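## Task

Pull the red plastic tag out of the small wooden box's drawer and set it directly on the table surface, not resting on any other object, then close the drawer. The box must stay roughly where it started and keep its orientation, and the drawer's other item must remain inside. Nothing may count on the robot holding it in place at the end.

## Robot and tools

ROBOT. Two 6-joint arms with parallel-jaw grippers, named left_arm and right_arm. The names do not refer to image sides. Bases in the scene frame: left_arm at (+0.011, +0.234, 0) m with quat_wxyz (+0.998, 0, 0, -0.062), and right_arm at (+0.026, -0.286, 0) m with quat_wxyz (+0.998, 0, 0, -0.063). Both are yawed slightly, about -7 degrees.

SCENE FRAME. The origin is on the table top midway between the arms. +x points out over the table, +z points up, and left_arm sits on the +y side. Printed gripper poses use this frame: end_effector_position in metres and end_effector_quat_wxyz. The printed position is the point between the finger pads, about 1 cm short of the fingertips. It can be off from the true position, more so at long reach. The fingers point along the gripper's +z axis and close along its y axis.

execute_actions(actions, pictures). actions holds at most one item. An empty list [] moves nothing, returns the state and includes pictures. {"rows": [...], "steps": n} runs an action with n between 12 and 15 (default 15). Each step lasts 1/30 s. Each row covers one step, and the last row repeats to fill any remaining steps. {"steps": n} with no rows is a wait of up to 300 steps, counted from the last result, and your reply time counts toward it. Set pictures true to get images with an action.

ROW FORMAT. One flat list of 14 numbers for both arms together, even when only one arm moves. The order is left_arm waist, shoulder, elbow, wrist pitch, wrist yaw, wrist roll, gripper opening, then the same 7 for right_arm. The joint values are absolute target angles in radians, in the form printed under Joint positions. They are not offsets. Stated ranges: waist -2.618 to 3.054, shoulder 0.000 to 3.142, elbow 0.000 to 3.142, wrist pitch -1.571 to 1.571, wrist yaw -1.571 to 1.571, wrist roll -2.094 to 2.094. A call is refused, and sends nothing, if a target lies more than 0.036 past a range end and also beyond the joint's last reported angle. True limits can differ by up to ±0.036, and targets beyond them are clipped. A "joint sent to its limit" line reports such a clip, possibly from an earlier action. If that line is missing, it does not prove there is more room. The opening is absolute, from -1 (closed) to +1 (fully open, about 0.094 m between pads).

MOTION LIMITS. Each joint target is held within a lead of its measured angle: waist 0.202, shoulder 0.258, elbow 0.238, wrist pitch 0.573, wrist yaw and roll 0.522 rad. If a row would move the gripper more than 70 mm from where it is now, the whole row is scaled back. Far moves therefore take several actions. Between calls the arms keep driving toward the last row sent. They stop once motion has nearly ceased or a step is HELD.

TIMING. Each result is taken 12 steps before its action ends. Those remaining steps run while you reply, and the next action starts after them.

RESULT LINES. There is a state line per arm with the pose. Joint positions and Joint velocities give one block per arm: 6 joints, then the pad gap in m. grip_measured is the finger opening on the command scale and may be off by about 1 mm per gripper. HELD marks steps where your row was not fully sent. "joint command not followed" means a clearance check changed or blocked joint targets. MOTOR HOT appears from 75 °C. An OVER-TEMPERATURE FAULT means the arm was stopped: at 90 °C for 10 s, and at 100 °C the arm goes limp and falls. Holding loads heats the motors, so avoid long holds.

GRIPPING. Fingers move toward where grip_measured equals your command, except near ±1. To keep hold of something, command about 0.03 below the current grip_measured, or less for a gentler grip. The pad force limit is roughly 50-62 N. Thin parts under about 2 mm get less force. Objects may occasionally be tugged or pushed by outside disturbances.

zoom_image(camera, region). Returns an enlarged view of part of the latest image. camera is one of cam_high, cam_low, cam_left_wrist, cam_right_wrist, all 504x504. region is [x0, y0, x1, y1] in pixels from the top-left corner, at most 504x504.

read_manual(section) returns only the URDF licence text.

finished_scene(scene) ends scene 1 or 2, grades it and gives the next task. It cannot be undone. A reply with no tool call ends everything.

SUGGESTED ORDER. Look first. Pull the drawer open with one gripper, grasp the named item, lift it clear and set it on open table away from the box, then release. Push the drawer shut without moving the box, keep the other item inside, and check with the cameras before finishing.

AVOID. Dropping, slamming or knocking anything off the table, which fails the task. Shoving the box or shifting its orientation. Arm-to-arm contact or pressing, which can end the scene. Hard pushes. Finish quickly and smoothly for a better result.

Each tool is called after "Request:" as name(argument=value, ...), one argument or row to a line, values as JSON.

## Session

Request:
execute_actions(
  actions=[],
)

Scene clock: 0.00 s of 6000.00 s.
left_arm: end_effector_position=(+0.5190, +0.0703, +0.3095) grip_measured=+1.000 end_effector_quat_wxyz=(+0.535, +0.566, +0.626, -0.040) | right_arm: end_effector_position=(+0.2618, -0.4549, +0.1831) grip_measured=+1.000 end_effector_quat_wxyz=(+0.467, +0.749, +0.429, +0.194)
Joint positions: left_arm=[ 0.004  1.848  1.805 -0.503  0.613  0.996  0.094] | right_arm=[-0.464  0.719  0.527 -0.319  0.056  1.476  0.094]
Joint velocities: left_arm=[-0.002 -0.007  0.002  0.051 -0.051 -0.007  0.   ] | right_arm=[-0.012  0.007  0.022 -0.007 -0.051 -0.051  0.   ]

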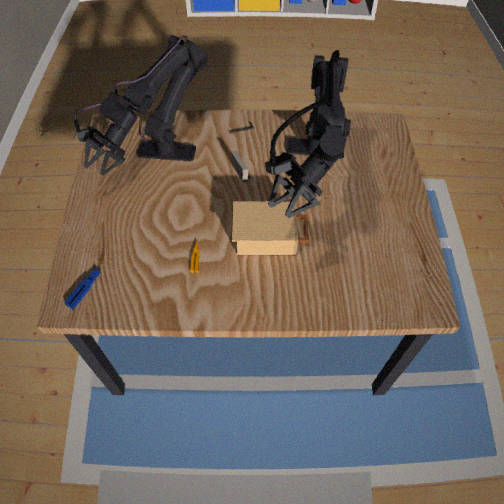

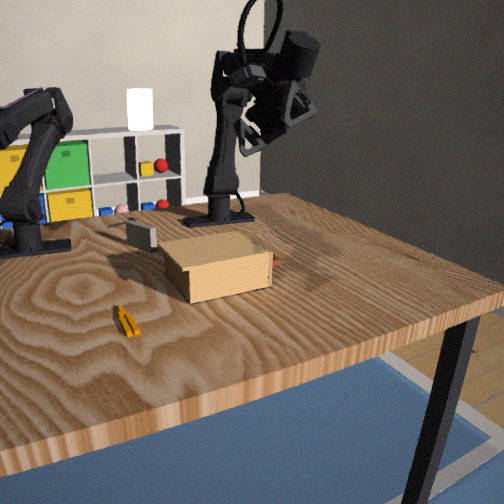

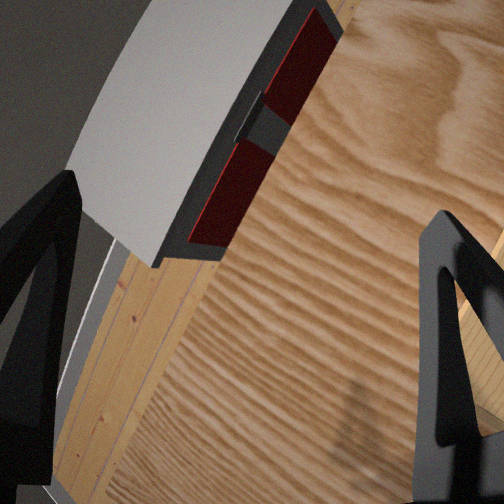

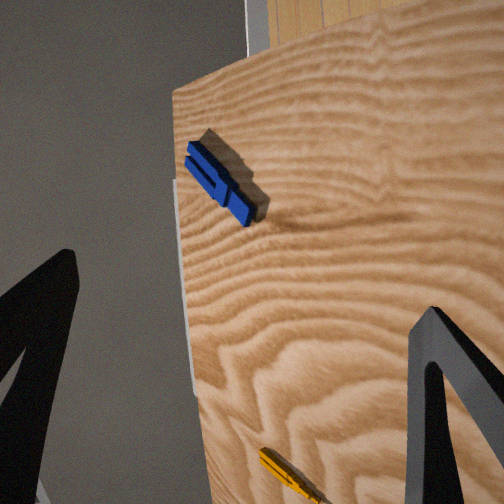

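Request:
execute_actions(
  actions=[],
)

Request:
zoom_image(
  camera="cam_high",
  region=[200,170,360,290],
)

Scene clock: 2.27 s of 6000.00 s.
left_arm: end_effector_position=(+0.5190, +0.0703, +0.3095) grip_measured=+1.000 end_effector_quat_wxyz=(+0.535, +0.566, +0.626, -0.040) | right_arm: end_effector_position=(+0.2618, -0.4549, +0.1831) grip_measured=+1.000 end_effector_quat_wxyz=(+0.467, +0.749, +0.429, +0.194)
Joint positions: left_arm=[ 0.004  1.848  1.805 -0.503  0.613  0.996  0.094] | right_arm=[-0.464  0.719  0.527 -0.319  0.056  1.476  0.094]
Joint velocities: left_arm=[-0.002 -0.002  0.007  0.037 -0.066  0.081  0.   ] | right_arm=[-0.012 -0.007 -0.012 -0.022 -0.051  0.095  0.   ]
Kept back: nothing.
Steps of this call (steps 1 to 68: nothing new was sent). Readings (joint positions):
1: left_arm=[0.004 1.848 1.805 -0.503 0.613 0.996] | right_arm=[-0.464 0.719 0.527 -0.319 0.056 1.476]
2: left_arm=[0.004 1.848 1.805 -0.503 0.613 0.996] | right_arm=[-0.464 0.719 0.527 -0.319 0.056 1.476]
4: left_arm=[0.004 1.848 1.805 -0.503 0.613 0.996] | right_arm=[-0.464 0.719 0.527 -0.319 0.056 1.476]
8: left_arm=[0.004 1.848 1.805 -0.503 0.613 0.996] | right_arm=[-0.464 0.719 0.527 -0.319 0.056 1.476]
68: the state above

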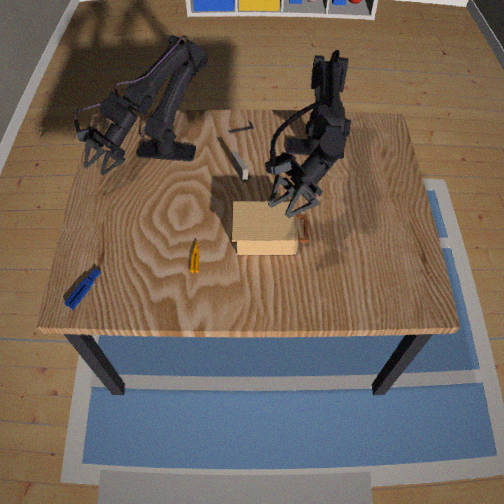

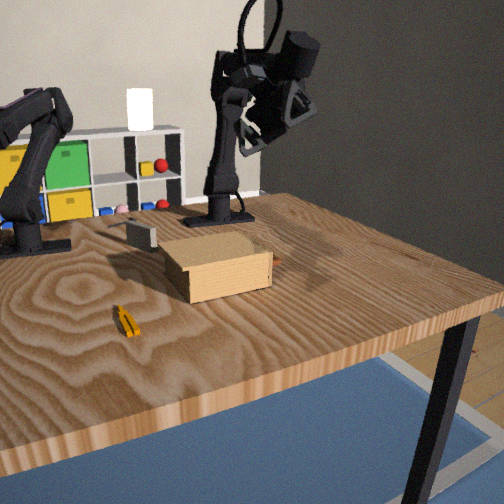

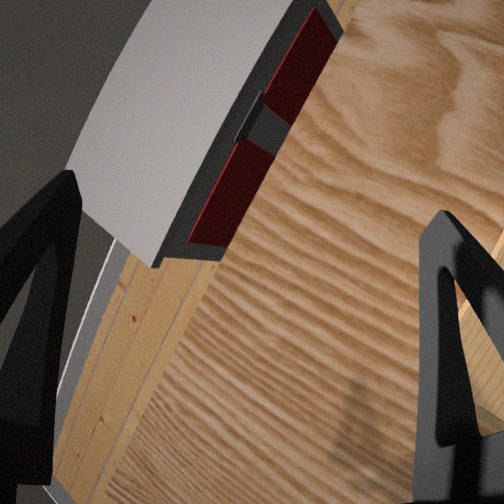

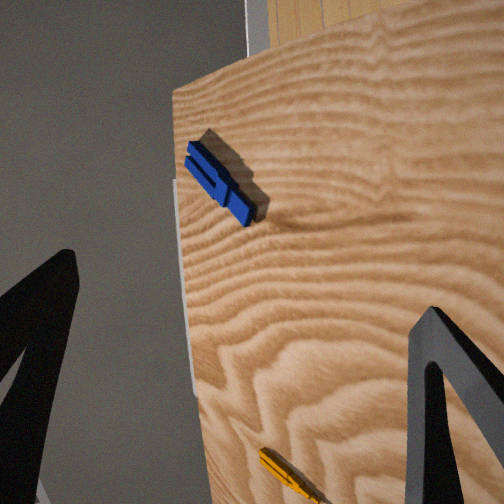

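Region (200, 170, 360, 290) of cam_high's 504x504 image, scaled by 3.150, with more detail than that image has; it fills the top 378 rows of this view, and the rest is white.

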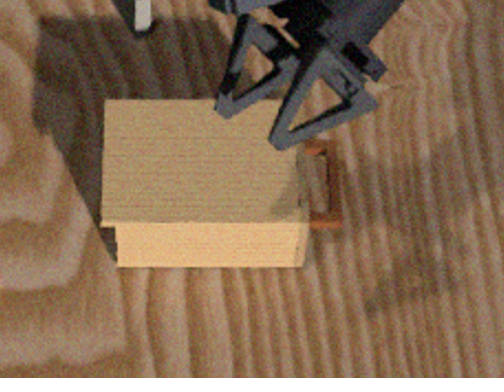

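Request:
execute_actions(
  actions=[
    {"rows":[[-0.03,1.87,1.81,-0.8,0.4,0.7,0.6,-0.2,1.0,1.0,-0.6,0,1.2,0.8],[-0.07,1.89,1.81,-1.1,0.2,0.3,0.2,0.0,1.3,1.4,-0.9,0,1.0,0.5],[-0.112,1.917,1.81,-1.46,0,-0.236,-0.43,0.25,1.6,1.85,-1.3,0,0.68,0.28]],"steps":15},
  ],
)

Request:
execute_actions(
  actions=[
    {"steps":30},
  ],
  pictures=true,
)

Scene clock: 5.33 s of 6000.00 s.
left_arm: end_effector_position=(+0.5101, +0.0810, +0.2732) grip_measured=+0.246 end_effector_quat_wxyz=(+0.458, +0.497, +0.734, -0.063) | right_arm: end_effector_position=(+0.2887, -0.4106, +0.1667) grip_measured=+0.412 end_effector_quat_wxyz=(+0.362, +0.693, +0.608, +0.137)
Joint positions: left_arm=[-0.02   1.852  1.805 -0.651  0.471  0.822  0.059] | right_arm=[-0.288  0.926  0.73  -0.58   0.053  1.265  0.066]
Joint velocities: left_arm=[-0.393  0.198  0.002 -1.883 -1.941 -1.736 -0.422] | right_arm=[ 2.122  2.698  2.508 -2.938 -0.33  -2.85  -0.259]
Steps of this call (steps 1 to 89: nothing new was sent; steps 90 to 92: the first 3 steps of this action). Readings (joint positions):
90: left_arm=[-0.000 1.849 1.805 -0.531 0.582 0.952] | right_arm=[-0.432 0.754 0.566 -0.380 0.067 1.437]
91: left_arm=[-0.008 1.849 1.805 -0.587 0.533 0.885] | right_arm=[-0.363 0.834 0.643 -0.479 0.062 1.361]
92: the state above

Scene clock: 6.33 s of 6000.00 s.
left_arm: end_effector_position=(+0.3634, +0.1477, +0.1442) grip_measured=-0.428 end_effector_quat_wxyz=(-0.005, +0.006, +1.000, -0.006) | right_arm: end_effector_position=(+0.3978, -0.2349, +0.2821) grip_measured=+0.283 end_effector_quat_wxyz=(+0.233, +0.267, +0.929, +0.105)
Joint positions: left_arm=[-0.112  1.936  1.805 -1.446  0.014 -0.225  0.027] | right_arm=[ 0.258  1.602  1.838 -1.29  -0.006  0.692  0.06 ]
Joint velocities: left_arm=[ 0.027  0.002  0.002  0.051 -0.022 -0.095 -0.001] | right_arm=[ 0.002 -0.002  0.007 -0.066  0.007  0.037  0.   ]
Kept back: nothing.
Steps of this call (steps 1 to 12: the last 12 steps of your previous action; steps 13 to 30: the robot went on to your last target). Readings (joint positions):
1: left_arm=[-0.036 1.861 1.805 -0.716 0.410 0.759] | right_arm=[-0.214 1.020 0.817 -0.683 0.046 1.167]
2: left_arm=[-0.052 1.871 1.805 -0.785 0.355 0.693] | right_arm=[-0.141 1.115 0.903 -0.786 0.040 1.074]
4: left_arm=[-0.082 1.896 1.805 -0.934 0.263 0.553] | right_arm=[0.002 1.306 1.072 -0.966 0.030 0.935]
8: left_arm=[-0.111 1.933 1.805 -1.233 0.122 0.186] | right_arm=[0.230 1.621 1.386 -1.147 0.007 0.788]
30: the state above

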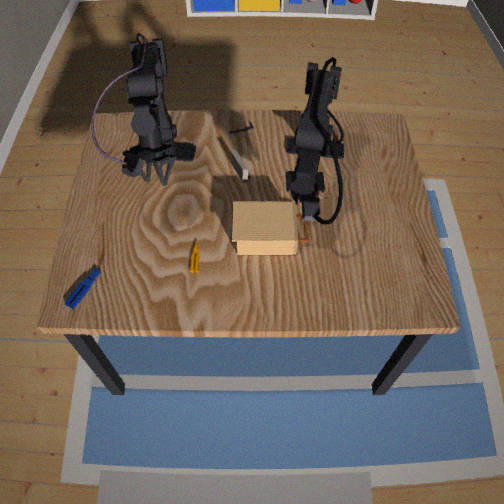

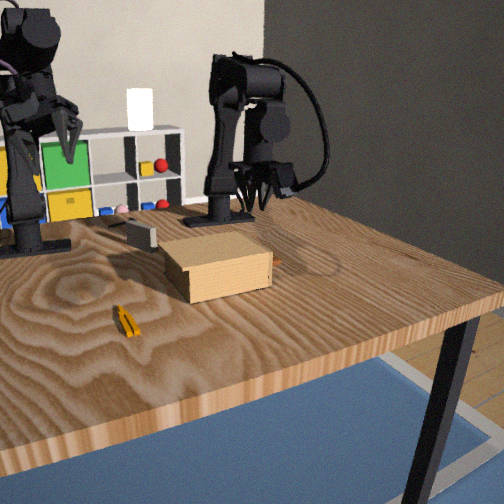

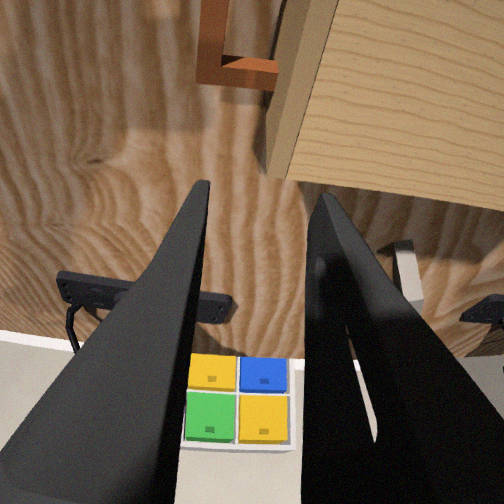

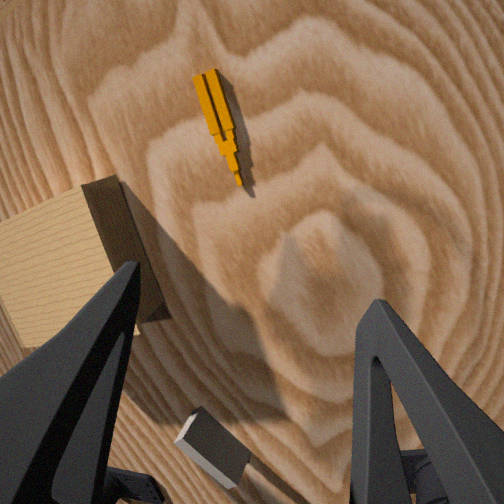

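Request:
execute_actions(
  actions=[
    {"rows":[[-0.1,1.91,1.72,-1.37,0,-0.22,-0.43,0.45,1.75,1.9,-1.32,0,0.68,0.28],[-0.09,1.9,1.63,-1.29,0,-0.21,-0.43,0.63,1.9,1.95,-1.34,0,0.68,0.28],[-0.077,1.89,1.54,-1.21,0,-0.2,-0.43,0.806,2.09,2.01,-1.36,0,0.68,0.28]],"steps":15},
  ],
)

Request:
execute_actions(
  actions=[
    {"steps":24},
  ],
  pictures=true,
)

Scene clock: 7.53 s of 6000.00 s.
left_arm: end_effector_position=(+0.3593, +0.1507, +0.1258) grip_measured=-0.428 end_effector_quat_wxyz=(-0.003, +0.005, +1.000, -0.006) | right_arm: end_effector_position=(+0.4043, -0.1995, +0.2713) grip_measured=+0.283 end_effector_quat_wxyz=(+0.211, +0.225, +0.946, +0.098)
Joint positions: left_arm=[-0.107  1.908  1.693 -1.36   0.013 -0.222  0.027] | right_arm=[ 0.354  1.682  1.901 -1.32   0.012  0.691  0.06 ]
Joint velocities: left_arm=[ 0.1   -0.427 -1.932  1.297 -0.022  0.139 -0.   ] | right_arm=[ 1.223  1.331  0.95  -0.066 -0.022  0.066  0.001]
Steps of this call (steps 1 to 15: the robot went on to your last target; steps 16 to 33: nothing new was sent; steps 34 to 36: the first 3 steps of this action). Readings (joint positions):
34: left_arm=[-0.112 1.933 1.791 -1.434 0.014 -0.228] | right_arm=[0.276 1.615 1.848 -1.303 0.006 0.691]
35: left_arm=[-0.111 1.922 1.754 -1.402 0.013 -0.226] | right_arm=[0.310 1.642 1.871 -1.313 0.012 0.691]
36: the state above

Scene clock: 8.33 s of 6000.00 s.
left_arm: end_effector_position=(+0.3513, +0.1625, +0.0836) grip_measured=-0.428 end_effector_quat_wxyz=(-0.022, -0.001, +1.000, -0.001) | right_arm: end_effector_position=(+0.3601, -0.0145, +0.1277) grip_measured=+0.283 end_effector_quat_wxyz=(+0.038, +0.004, +0.999, +0.032)
Joint positions: left_arm=[-0.081  1.916  1.535 -1.233  0.011 -0.208  0.027] | right_arm=[ 0.807  2.107  1.984 -1.348 -0.001  0.688  0.06 ]
Joint velocities: left_arm=[ 0.012  0.002  0.012  0.007 -0.022  0.007 -0.   ] | right_arm=[ 0.007  0.002  0.017  0.007 -0.037 -0.081  0.001]
Kept back: nothing.
Steps of this call (steps 1 to 12: the last 12 steps of your previous action; steps 13 to 24: the robot went on to your last target). Readings (joint positions):
1: left_arm=[-0.102 1.900 1.636 -1.331 0.013 -0.219] | right_arm=[0.398 1.729 1.928 -1.320 0.011 0.691]
2: left_arm=[-0.095 1.901 1.593 -1.317 0.013 -0.217] | right_arm=[0.441 1.778 1.947 -1.317 0.011 0.691]
4: left_arm=[-0.085 1.913 1.545 -1.300 0.012 -0.214] | right_arm=[0.522 1.879 1.963 -1.315 0.011 0.691]
8: left_arm=[-0.081 1.916 1.535 -1.264 0.011 -0.210] | right_arm=[0.694 2.072 1.967 -1.315 0.011 0.691]
24: the state above

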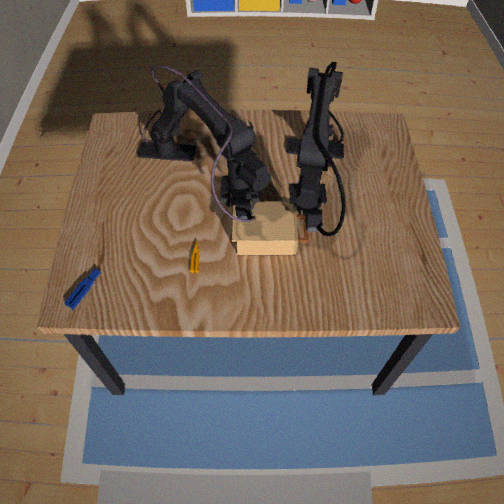

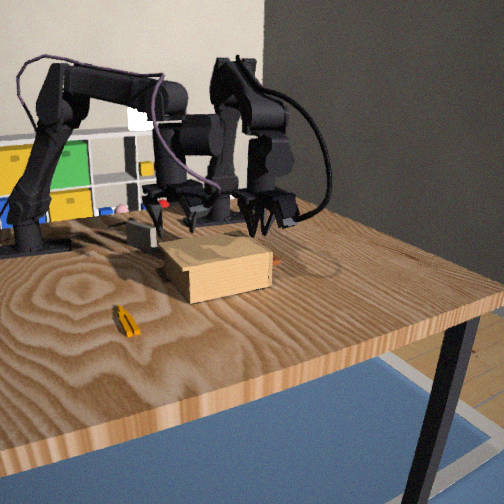

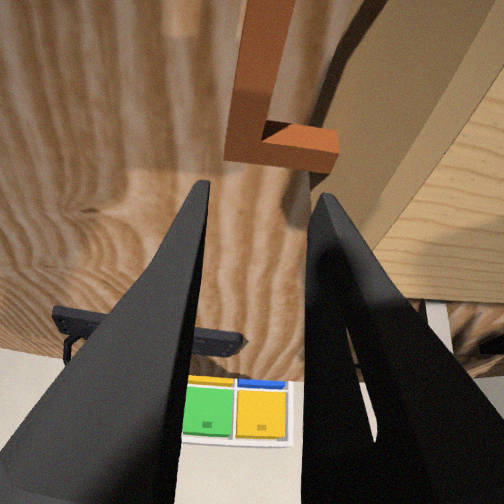

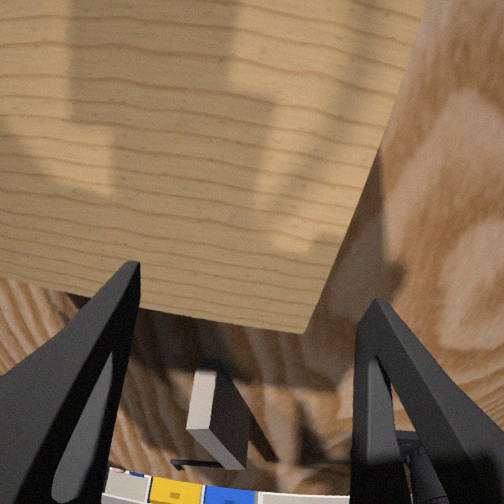

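Request:
execute_actions(
  actions=[
    {"rows":[[-0.073,1.92,1.58,-1.21,0,-0.195,-0.43,0.812,2.13,2.03,-1.33,0,0.69,0.28],[-0.069,1.955,1.635,-1.205,0,-0.193,-0.43,0.819,2.19,2.035,-1.28,0,0.695,0.28]],"steps":15},
  ],
)

Request:
execute_actions(
  actions=[
    {"steps":20},
  ],
  pictures=true,
)

Scene clock: 9.93 s of 6000.00 s.
left_arm: end_effector_position=(+0.3576, +0.1612, +0.0854) grip_measured=-0.428 end_effector_quat_wxyz=(-0.019, +0.000, +1.000, -0.002) | right_arm: end_effector_position=(+0.3657, -0.0095, +0.1230) grip_measured=+0.283 end_effector_quat_wxyz=(+0.040, +0.004, +0.999, +0.034)
Joint positions: left_arm=[-0.081  1.933  1.567 -1.241  0.011 -0.205  0.027] | right_arm=[ 0.807  2.134  2.006 -1.338 -0.001  0.688  0.06 ]
Joint velocities: left_arm=[ 0.022  0.33   0.574  0.168  0.022 -0.066 -0.   ] | right_arm=[ 0.032  0.427  0.222  0.432 -0.037 -0.022  0.   ]
Steps of this call (steps 1 to 30: the robot went on to your last target; steps 31 to 45: nothing new was sent; steps 46 to 48: the first 3 steps of this action). Readings (joint positions):
46: left_arm=[-0.081 1.916 1.535 -1.233 0.011 -0.207] | right_arm=[0.807 2.111 1.987 -1.350 -0.001 0.688]
47: left_arm=[-0.081 1.922 1.547 -1.240 0.011 -0.206] | right_arm=[0.807 2.121 1.997 -1.348 -0.001 0.688]
48: the state above

Scene clock: 10.60 s of 6000.00 s.
left_arm: end_effector_position=(+0.3715, +0.1583, +0.0871) grip_measured=-0.428 end_effector_quat_wxyz=(-0.001, +0.002, +1.000, -0.005) | right_arm: end_effector_position=(+0.3729, -0.0029, +0.1023) grip_measured=+0.283 end_effector_quat_wxyz=(+0.037, +0.002, +0.999, +0.027)
Joint positions: left_arm=[-0.081  1.952  1.6   -1.219  0.011 -0.201  0.027] | right_arm=[ 0.812  2.191  2.016 -1.305  0.006  0.688  0.06 ]
Joint velocities: left_arm=[-0.007  0.002 -0.017 -0.037  0.051 -0.022  0.   ] | right_arm=[-0.022 -0.007 -0.007 -0.081 -0.022  0.022 -0.   ]
Kept back: nothing.
Steps of this call (steps 1 to 12: the last 12 steps of your previous action; steps 13 to 20: the robot went on to your last target). Readings (joint positions):
1: left_arm=[-0.081 1.943 1.584 -1.234 0.011 -0.204] | right_arm=[0.808 2.149 2.011 -1.324 -0.001 0.688]
2: left_arm=[-0.081 1.948 1.593 -1.227 0.011 -0.203] | right_arm=[0.809 2.165 2.012 -1.314 -0.001 0.688]
4: left_arm=[-0.081 1.952 1.600 -1.220 0.011 -0.202] | right_arm=[0.811 2.192 2.014 -1.311 0.004 0.688]
8: left_arm=[-0.081 1.952 1.600 -1.219 0.011 -0.201] | right_arm=[0.812 2.191 2.016 -1.306 0.006 0.688]
20: the state above

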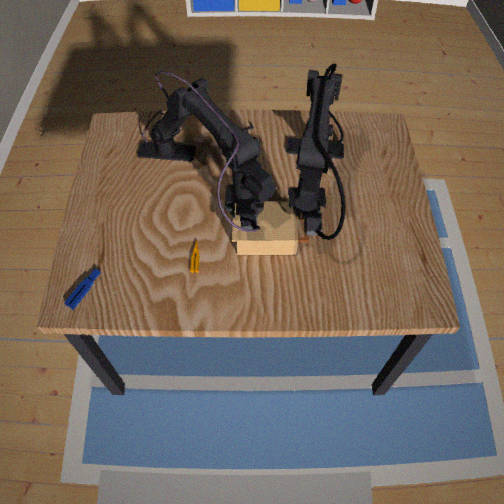

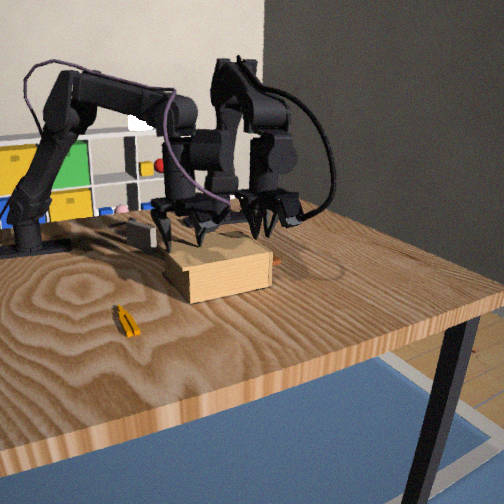

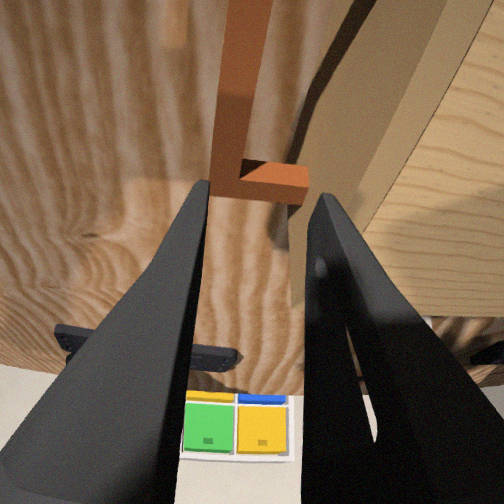

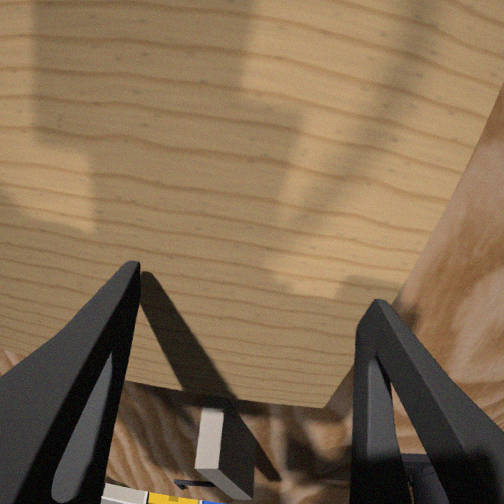

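Request:
execute_actions(
  actions=[
    {"rows":[[-0.05,1.955,1.62,-1.205,0,-0.19,-0.43,0.84,2.2,2.05,-1.29,0,0.705,0.28],[-0.05,1.955,1.62,-1.205,0,-0.19,-0.43,0.84,2.2,2.05,-1.29,0,0.705,0.28],[-0.05,1.955,1.62,-1.205,0,-0.19,-0.43,0.84,2.22,2.06,-1.29,0,0.705,0.28],[-0.05,1.955,1.62,-1.205,0,-0.19,-0.43,0.84,2.24,2.07,-1.29,0,0.705,0.28],[-0.05,1.96,1.61,-1.19,0,-0.19,-0.43,0.84,2.26,2.07,-1.29,0,0.705,0.28],[-0.05,1.965,1.6,-1.17,0,-0.19,-0.43,0.84,2.28,2.07,-1.29,0,0.705,0.28],[-0.05,1.97,1.59,-1.155,0,-0.19,-0.43,0.84,2.3,2.06,-1.29,0,0.705,0.28],[-0.05,1.975,1.575,-1.14,0,-0.19,-0.43,0.84,2.32,2.05,-1.29,0,0.705,0.28]],"steps":15},
  ],
)

Request:
execute_actions(
  actions=[
    {"steps":20},
  ],
  pictures=true,
)

Scene clock: 11.93 s of 6000.00 s.
left_arm: end_effector_position=(+0.3723, +0.1622, +0.0871) grip_measured=-0.428 end_effector_quat_wxyz=(-0.001, -0.002, +1.000, -0.005) | right_arm: end_effector_position=(+0.3717, +0.0010, +0.1024) grip_measured=+0.283 end_effector_quat_wxyz=(+0.037, -0.000, +0.999, +0.027)
Joint positions: left_arm=[-0.07   1.952  1.6   -1.219  0.011 -0.199  0.027] | right_arm=[ 0.82   2.196  2.023 -1.305  0.006  0.692  0.06 ]
Joint velocities: left_arm=[ 0.144  0.022 -0.027 -0.037  0.007 -0.007  0.001] | right_arm=[ 0.115  0.105  0.168 -0.007  0.022 -0.095  0.001]
Steps of this call (steps 1 to 15: the robot went on to your last target; steps 16 to 37: nothing new was sent; steps 38 to 40: the first 3 steps of this action). Readings (joint positions):
38: left_arm=[-0.079 1.952 1.600 -1.219 0.011 -0.200] | right_arm=[0.813 2.191 2.017 -1.305 0.006 0.690]
39: left_arm=[-0.075 1.952 1.600 -1.219 0.011 -0.200] | right_arm=[0.816 2.192 2.019 -1.305 0.006 0.691]
40: the state above

Scene clock: 12.60 s of 6000.00 s.
left_arm: end_effector_position=(+0.3812, +0.1665, +0.0746) grip_measured=-0.428 end_effector_quat_wxyz=(+0.006, -0.009, +1.000, -0.006) | right_arm: end_effector_position=(+0.3716, +0.0049, +0.0994) grip_measured=+0.283 end_effector_quat_wxyz=(+0.037, -0.005, +0.999, +0.016)
Joint positions: left_arm=[-0.055  1.977  1.584 -1.165  0.01  -0.198  0.027] | right_arm=[ 0.834  2.226  2.063 -1.33   0.023  0.696  0.06 ]
Joint velocities: left_arm=[ 0.007 -0.022  0.002 -0.066  0.007 -0.007 -0.001] | right_arm=[ 0.012 -0.012 -0.002 -0.037  0.007 -0.037 -0.001]
Kept back: nothing.
Steps of this call (steps 1 to 12: the last 12 steps of your previous action; steps 13 to 20: the robot went on to your last target). Readings (joint positions):
1: left_arm=[-0.065 1.952 1.600 -1.219 0.011 -0.199] | right_arm=[0.824 2.202 2.032 -1.308 0.007 0.693]
2: left_arm=[-0.060 1.952 1.600 -1.219 0.011 -0.199] | right_arm=[0.828 2.209 2.042 -1.311 0.010 0.693]
4: left_arm=[-0.055 1.954 1.600 -1.211 0.010 -0.199] | right_arm=[0.831 2.221 2.056 -1.323 0.017 0.694]
8: left_arm=[-0.055 1.967 1.595 -1.179 0.010 -0.198] | right_arm=[0.833 2.226 2.062 -1.330 0.023 0.695]
20: the state above

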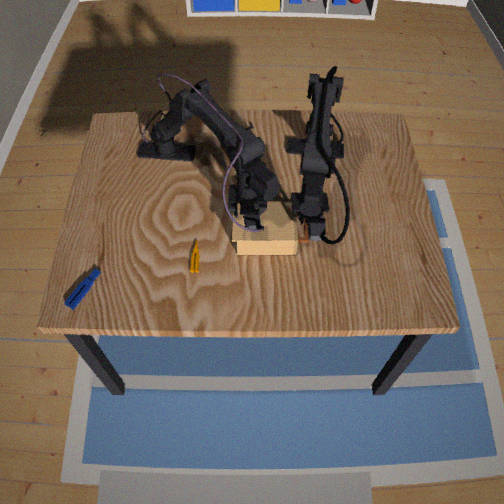

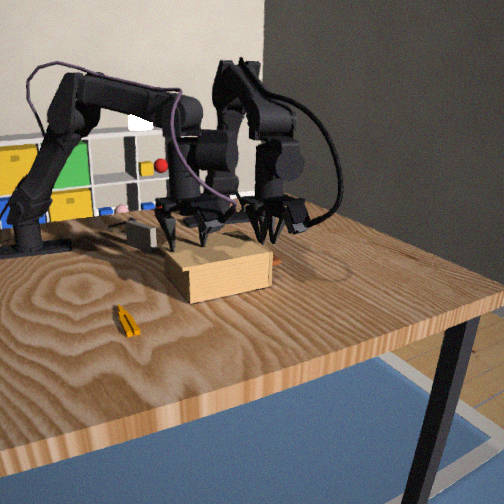

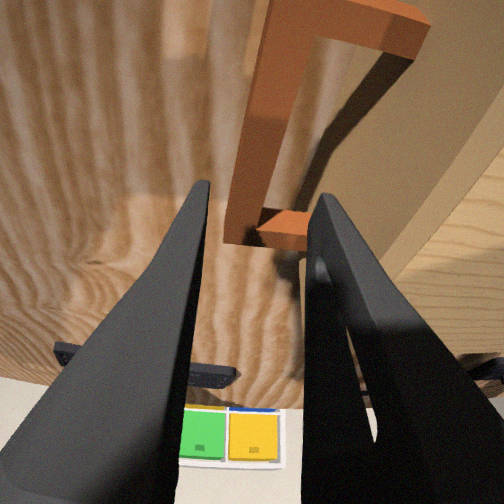

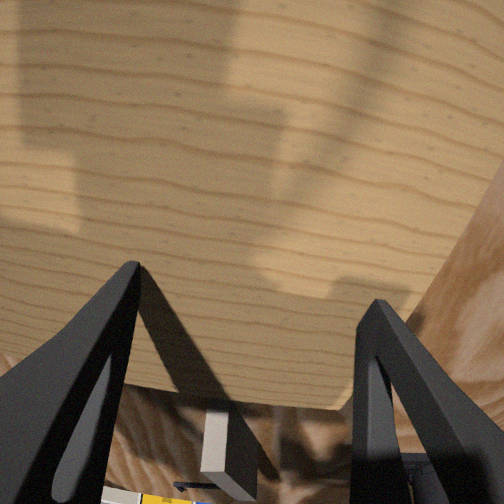

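Request:
execute_actions(
  actions=[
    {"rows":[[-0.05,2.0,1.63,-1.19,0,-0.18,-0.43,0.84,2.32,2.04,-1.29,0,0.705,0.28],[-0.05,2.02,1.67,-1.2,0,-0.18,-0.43,0.84,2.32,2.04,-1.29,0,0.705,0.28],[-0.05,2.025,1.67,-1.2,0,-0.18,-0.43,0.84,2.32,2.03,-1.29,0,0.705,0.28],[-0.05,2.025,1.67,-1.2,0,-0.18,-0.43,0.84,2.32,2.03,-1.29,0,0.705,0.28],[-0.05,2.025,1.67,-1.2,0,-0.18,-0.43,0.84,2.32,2.03,-1.29,0,0.705,0.28],[-0.05,2.03,1.65,-1.18,0,-0.18,-0.43,0.84,2.32,2.03,-1.29,0,0.705,0.28],[-0.05,2.035,1.635,-1.16,0,-0.18,-0.43,0.84,2.32,2.03,-1.29,0,0.705,0.28],[-0.05,2.04,1.62,-1.14,0,-0.18,-0.43,0.84,2.32,2.03,-1.29,0,0.705,0.28],[-0.05,2.045,1.605,-1.12,0,-0.18,-0.43,0.84,2.32,2.03,-1.29,0,0.705,0.28],[-0.05,2.05,1.59,-1.1,0,-0.18,-0.43,0.84,2.32,2.03,-1.29,0,0.705,0.28],[-0.05,2.055,1.575,-1.085,0,-0.18,-0.43,0.84,2.32,2.03,-1.29,0,0.705,0.28],[-0.05,2.06,1.56,-1.07,0,-0.18,-0.43,0.84,2.32,2.03,-1.29,0,0.705,0.28]],"steps":15},
  ],
)

Request:
execute_actions(
  actions=[
    {"steps":20},
  ],
  pictures=true,
)

Scene clock: 14.67 s of 6000.00 s.
left_arm: end_effector_position=(+0.3843, +0.1659, +0.0743) grip_measured=-0.428 end_effector_quat_wxyz=(+0.001, -0.007, +1.000, -0.005) | right_arm: end_effector_position=(+0.3716, +0.0049, +0.0994) grip_measured=+0.283 end_effector_quat_wxyz=(+0.037, -0.005, +0.999, +0.016)
Joint positions: left_arm=[-0.055  1.998  1.614 -1.183  0.01  -0.193  0.027] | right_arm=[ 0.834  2.226  2.063 -1.33   0.023  0.696  0.06 ]
Joint velocities: left_arm=[-0.012  0.325  0.413  0.022  0.022  0.081 -0.   ] | right_arm=[-0.022 -0.002 -0.012  0.007  0.007  0.007 -0.   ]
Steps of this call (steps 1 to 15: the robot went on to your last target; steps 16 to 59: nothing new was sent; steps 60 to 62: the first 3 steps of this action). Readings (joint positions):
60: left_arm=[-0.055 1.979 1.587 -1.167 0.010 -0.196] | right_arm=[0.834 2.226 2.063 -1.330 0.023 0.696]
61: left_arm=[-0.055 1.987 1.599 -1.178 0.010 -0.195] | right_arm=[0.834 2.226 2.063 -1.330 0.023 0.696]
62: the state above

Scene clock: 15.33 s of 6000.00 s.
left_arm: end_effector_position=(+0.3860, +0.1672, +0.0380) grip_measured=-0.428 end_effector_quat_wxyz=(-0.016, -0.004, +1.000, +0.001) | right_arm: end_effector_position=(+0.3716, +0.0049, +0.0994) grip_measured=+0.283 end_effector_quat_wxyz=(+0.037, -0.005, +0.999, +0.016)
Joint positions: left_arm=[-0.053  2.067  1.568 -1.104  0.004 -0.186  0.027] | right_arm=[ 0.834  2.226  2.063 -1.33   0.023  0.696  0.06 ]
Joint velocities: left_arm=[-0.002 -0.007 -0.002  0.037 -0.066  0.007  0.   ] | right_arm=[-0.012 -0.017 -0.022 -0.081 -0.066 -0.037 -0.   ]
Kept back: nothing.
Steps of this call (steps 1 to 12: the last 12 steps of your previous action; steps 13 to 20: the robot went on to your last target). Readings (joint positions):
1: left_arm=[-0.055 2.009 1.626 -1.183 0.010 -0.192] | right_arm=[0.834 2.226 2.063 -1.330 0.023 0.696]
2: left_arm=[-0.055 2.016 1.632 -1.183 0.010 -0.191] | right_arm=[0.834 2.226 2.063 -1.330 0.023 0.696]
4: left_arm=[-0.055 2.025 1.633 -1.183 0.010 -0.190] | right_arm=[0.834 2.226 2.063 -1.330 0.023 0.696]
8: left_arm=[-0.055 2.038 1.613 -1.149 0.010 -0.188] | right_arm=[0.834 2.226 2.063 -1.330 0.023 0.696]
20: the state above

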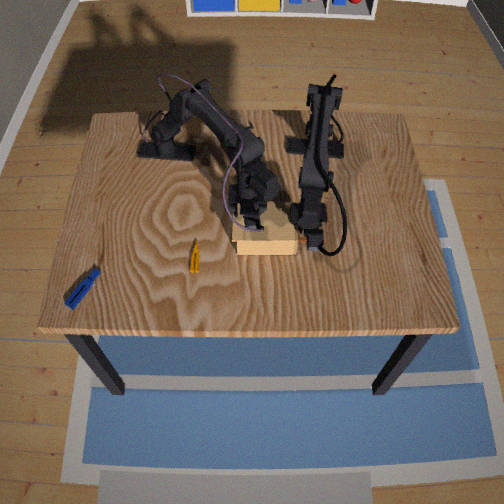

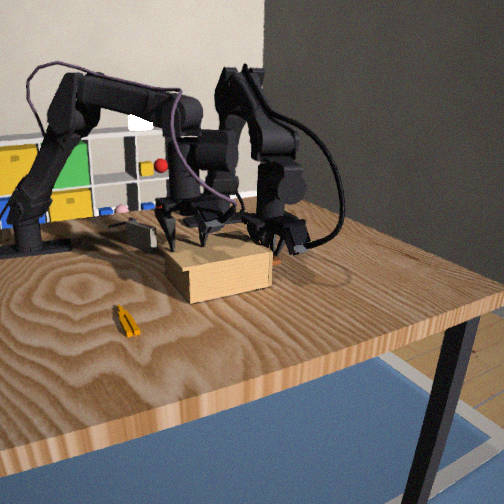

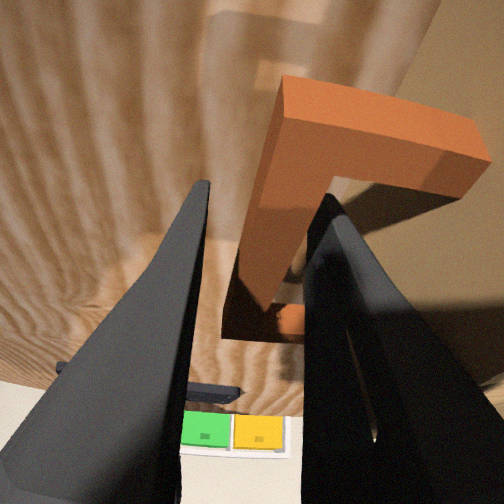

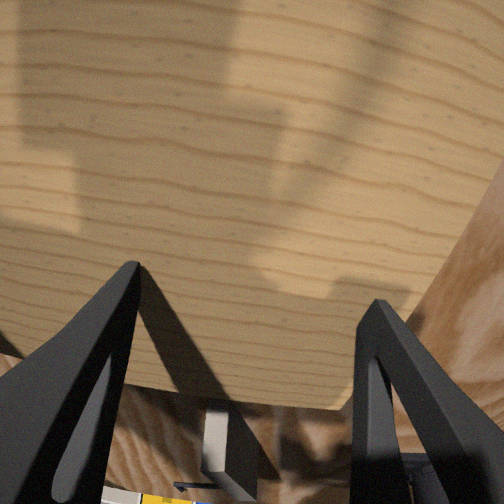

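Request:
execute_actions(
  actions=[
    {"rows":[[-0.05,2.06,1.555,-1.07,0,-0.18,-0.5,0.84,2.34,2.03,-1.29,0,0.705,0.28],[-0.05,2.06,1.55,-1.07,0,-0.18,-0.56,0.84,2.36,2.02,-1.29,0,0.705,0.28],[-0.045,2.055,1.54,-1.07,0,-0.18,-0.62,0.84,2.38,2.01,-1.29,0,0.705,0.28],[-0.04,2.055,1.54,-1.07,0,-0.18,-0.62,0.84,2.4,2.0,-1.29,0,0.705,0.28]],"steps":15},
  ],
)

Request:
execute_actions(
  actions=[
    {"steps":16},
  ],
  pictures=true,
)

Scene clock: 16.27 s of 6000.00 s.
left_arm: end_effector_position=(+0.3870, +0.1671, +0.0374) grip_measured=-0.591 end_effector_quat_wxyz=(-0.014, -0.004, +1.000, +0.001) | right_arm: end_effector_position=(+0.3714, +0.0046, +0.0979) grip_measured=+0.283 end_effector_quat_wxyz=(+0.035, -0.005, +0.999, +0.014)
Joint positions: left_arm=[-0.053  2.067  1.565 -1.097  0.003 -0.185  0.019] | right_arm=[ 0.834  2.23   2.063 -1.331  0.024  0.696  0.06 ]
Joint velocities: left_arm=[ 0.017 -0.017 -0.095  0.095 -0.051  0.037 -0.052] | right_arm=[-0.017  0.022 -0.012 -0.095  0.051  0.007 -0.001]
Steps of this call (steps 1 to 15: the robot went on to your last target; steps 16 to 25: nothing new was sent; steps 26 to 28: the first 3 steps of this action). Readings (joint positions):
26: left_arm=[-0.053 2.067 1.568 -1.101 0.003 -0.185] | right_arm=[0.834 2.228 2.063 -1.331 0.024 0.696]
27: left_arm=[-0.053 2.067 1.568 -1.100 0.003 -0.185] | right_arm=[0.834 2.230 2.063 -1.331 0.024 0.696]
28: the state above

Scene clock: 16.80 s of 6000.00 s.
left_arm: end_effector_position=(+0.3840, +0.1695, +0.0340) grip_measured=-0.618 end_effector_quat_wxyz=(-0.019, -0.006, +1.000, +0.002) | right_arm: end_effector_position=(+0.3713, +0.0045, +0.0979) grip_measured=+0.283 end_effector_quat_wxyz=(+0.035, -0.005, +0.999, +0.014)
Joint positions: left_arm=[-0.048  2.067  1.551 -1.093  0.003 -0.185  0.018] | right_arm=[ 0.834  2.23   2.063 -1.332  0.024  0.696  0.06 ]
Joint velocities: left_arm=[ 0.012 -0.007  0.002 -0.051  0.066  0.066  0.001] | right_arm=[-0.002 -0.017 -0.017 -0.037 -0.037 -0.022 -0.001]
Kept back: nothing.
Steps of this call (steps 1 to 12: the last 12 steps of your previous action; steps 13 to 16: the robot went on to your last target). Readings (joint positions):
1: left_arm=[-0.053 2.067 1.563 -1.095 0.003 -0.185] | right_arm=[0.834 2.230 2.063 -1.332 0.024 0.696]
2: left_arm=[-0.052 2.067 1.559 -1.093 0.003 -0.185] | right_arm=[0.834 2.230 2.063 -1.332 0.024 0.696]
4: left_arm=[-0.050 2.067 1.553 -1.093 0.003 -0.185] | right_arm=[0.834 2.230 2.063 -1.332 0.024 0.696]
8: left_arm=[-0.048 2.067 1.551 -1.093 0.003 -0.185] | right_arm=[0.834 2.230 2.063 -1.332 0.024 0.696]
16: the state above

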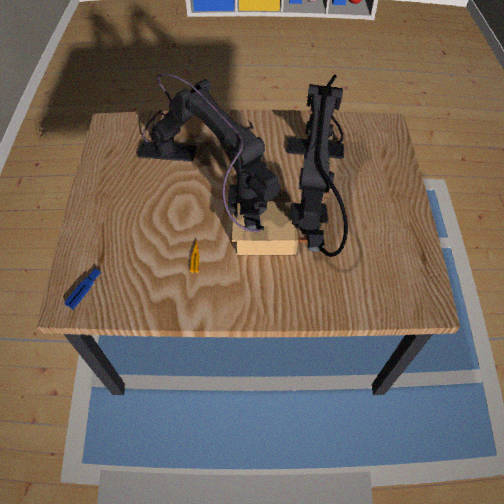

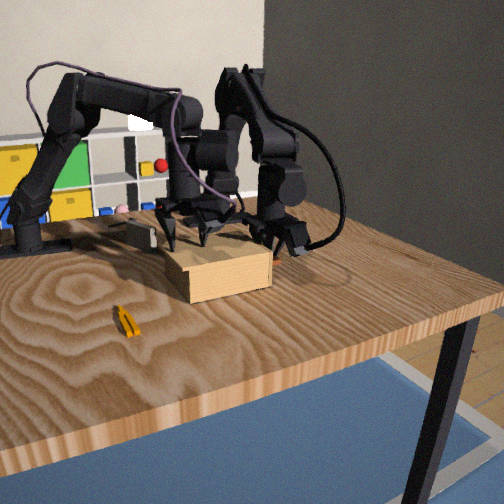

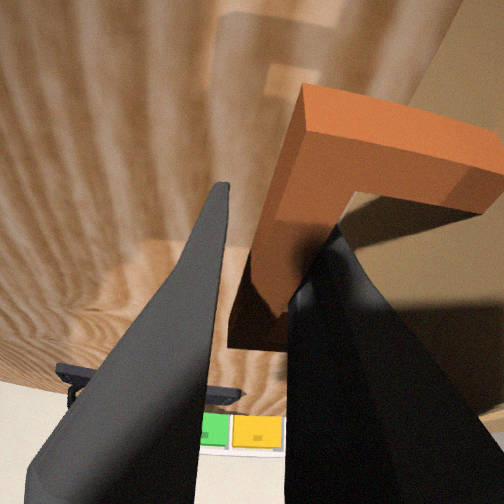

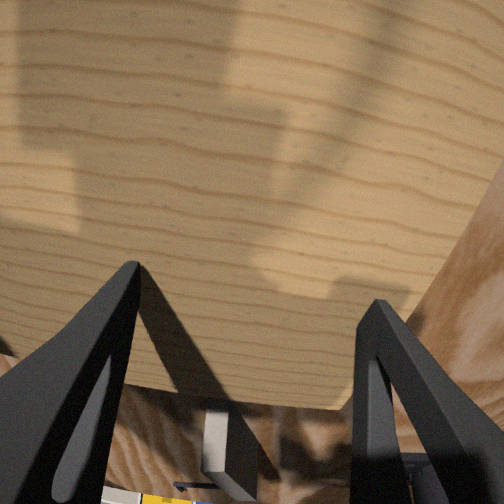

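Request:
execute_actions(
  actions=[
    {"rows":[[-0.035,2.055,1.54,-1.07,-0.02,-0.17,-0.62,0.84,2.37,2.02,-1.29,0,0.705,0.28],[-0.027,2.055,1.54,-1.07,-0.04,-0.17,-0.62,0.84,2.37,2.02,-1.29,0,0.705,0.28],[-0.019,2.055,1.54,-1.07,-0.06,-0.16,-0.62,0.84,2.37,2.02,-1.29,0,0.705,0.28],[-0.011,2.055,1.54,-1.07,-0.08,-0.15,-0.62,0.84,2.37,2.02,-1.29,0,0.705,0.28],[-0.003,2.055,1.54,-1.07,-0.1,-0.14,-0.62,0.84,2.37,2.02,-1.29,0,0.705,0.28],[0.005,2.055,1.54,-1.07,-0.12,-0.13,-0.62,0.84,2.37,2.02,-1.29,0,0.705,0.28],[0.013,2.054,1.538,-1.07,-0.13,-0.12,-0.62,0.84,2.37,2.02,-1.29,0,0.705,0.28],[0.021,2.053,1.536,-1.07,-0.14,-0.11,-0.62,0.84,2.37,2.02,-1.29,0,0.705,0.28],[0.029,2.052,1.534,-1.07,-0.15,-0.1,-0.62,0.84,2.37,2.02,-1.29,0,0.705,0.28],[0.037,2.051,1.532,-1.07,-0.15,-0.1,-0.62,0.84,2.37,2.02,-1.29,0,0.705,0.28],[0.045,2.05,1.53,-1.07,-0.15,-0.09,-0.62,0.84,2.37,2.02,-1.29,0,0.705,0.28],[0.053,2.05,1.53,-1.07,-0.15,-0.08,-0.62,0.84,2.37,2.02,-1.29,0,0.705,0.28],[0.061,2.05,1.53,-1.07,-0.15,-0.07,-0.62,0.84,2.37,2.02,-1.29,0,0.705,0.28],[0.069,2.05,1.53,-1.07,-0.15,-0.065,-0.62,0.84,2.37,2.02,-1.29,0,0.705,0.28],[0.077,2.05,1.53,-1.07,-0.15,-0.06,-0.62,0.84,2.37,2.02,-1.29,0,0.705,0.28]],"steps":15},
  ],
)

Request:
execute_actions(
  actions=[
    {"steps":18},
  ],
  pictures=true,
)

Scene clock: 18.90 s of 6000.00 s.
left_arm: end_effector_position=(+0.3843, +0.1713, +0.0340) grip_measured=-0.618 end_effector_quat_wxyz=(-0.018, -0.004, +1.000, +0.003) | right_arm: end_effector_position=(+0.3713, +0.0045, +0.0979) grip_measured=+0.283 end_effector_quat_wxyz=(+0.035, -0.005, +0.999, +0.014)
Joint positions: left_arm=[-0.045  2.067  1.551 -1.093  0.    -0.179  0.018] | right_arm=[ 0.834  2.23   2.063 -1.332  0.024  0.696  0.06 ]
Joint velocities: left_arm=[ 0.007 -0.007  0.002  0.066  0.051  0.125  0.   ] | right_arm=[ 0.017 -0.002  0.012  0.066  0.051 -0.051 -0.001]
Steps of this call (steps 1 to 15: the robot went on to your last target; steps 16 to 60: nothing new was sent; steps 61 to 63: the first 3 steps of this action). Readings (joint positions):
61: left_arm=[-0.048 2.067 1.551 -1.093 0.002 -0.184] | right_arm=[0.834 2.230 2.063 -1.332 0.024 0.696]
62: left_arm=[-0.047 2.067 1.551 -1.093 -0.001 -0.183] | right_arm=[0.834 2.230 2.063 -1.332 0.024 0.696]
63: the state above

Scene clock: 19.50 s of 6000.00 s.
left_arm: end_effector_position=(+0.3850, +0.2004, +0.0328) grip_measured=-0.618 end_effector_quat_wxyz=(-0.024, +0.007, +1.000, -0.002) | right_arm: end_effector_position=(+0.3713, +0.0045, +0.0979) grip_measured=+0.283 end_effector_quat_wxyz=(+0.035, -0.005, +0.999, +0.014)
Joint positions: left_arm=[ 0.035  2.067  1.546 -1.098  0.009 -0.076  0.018] | right_arm=[ 0.834  2.23   2.063 -1.332  0.024  0.696  0.06 ]
Joint velocities: left_arm=[ 0.017  0.007 -0.007 -0.051 -0.125  0.139  0.   ] | right_arm=[-0.007  0.002  0.002 -0.051 -0.037 -0.037 -0.001]
Kept back: nothing.
Steps of this call (steps 1 to 12: the last 12 steps of your previous action; steps 13 to 18: the robot went on to your last target). Readings (joint positions):
1: left_arm=[-0.044 2.067 1.551 -1.092 0.001 -0.175] | right_arm=[0.834 2.230 2.063 -1.332 0.024 0.696]
2: left_arm=[-0.043 2.067 1.551 -1.092 0.001 -0.169] | right_arm=[0.834 2.230 2.063 -1.332 0.024 0.696]
4: left_arm=[-0.040 2.067 1.551 -1.092 0.004 -0.155] | right_arm=[0.834 2.230 2.063 -1.332 0.024 0.696]
8: left_arm=[-0.018 2.067 1.548 -1.093 0.004 -0.127] | right_arm=[0.834 2.230 2.063 -1.332 0.024 0.696]
18: the state above

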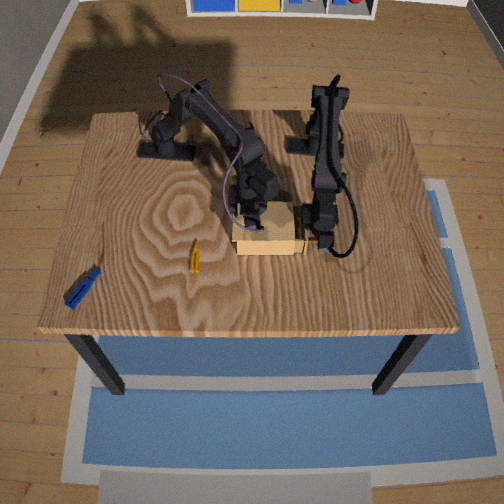

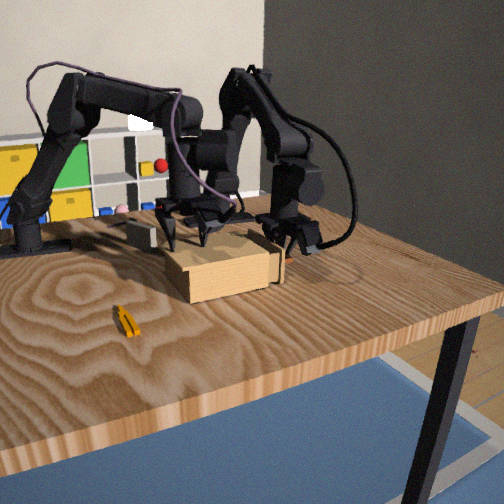

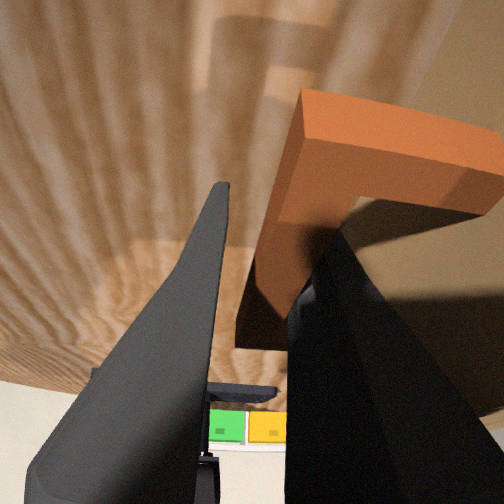

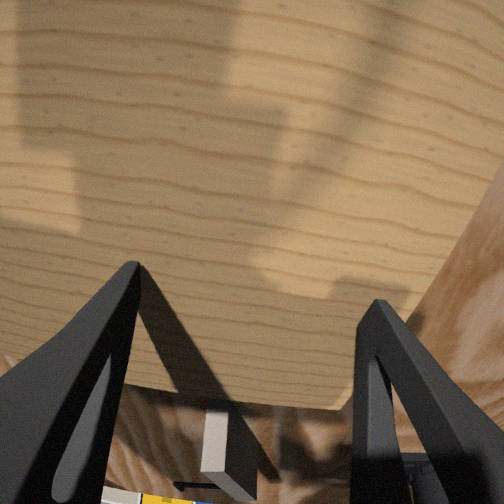

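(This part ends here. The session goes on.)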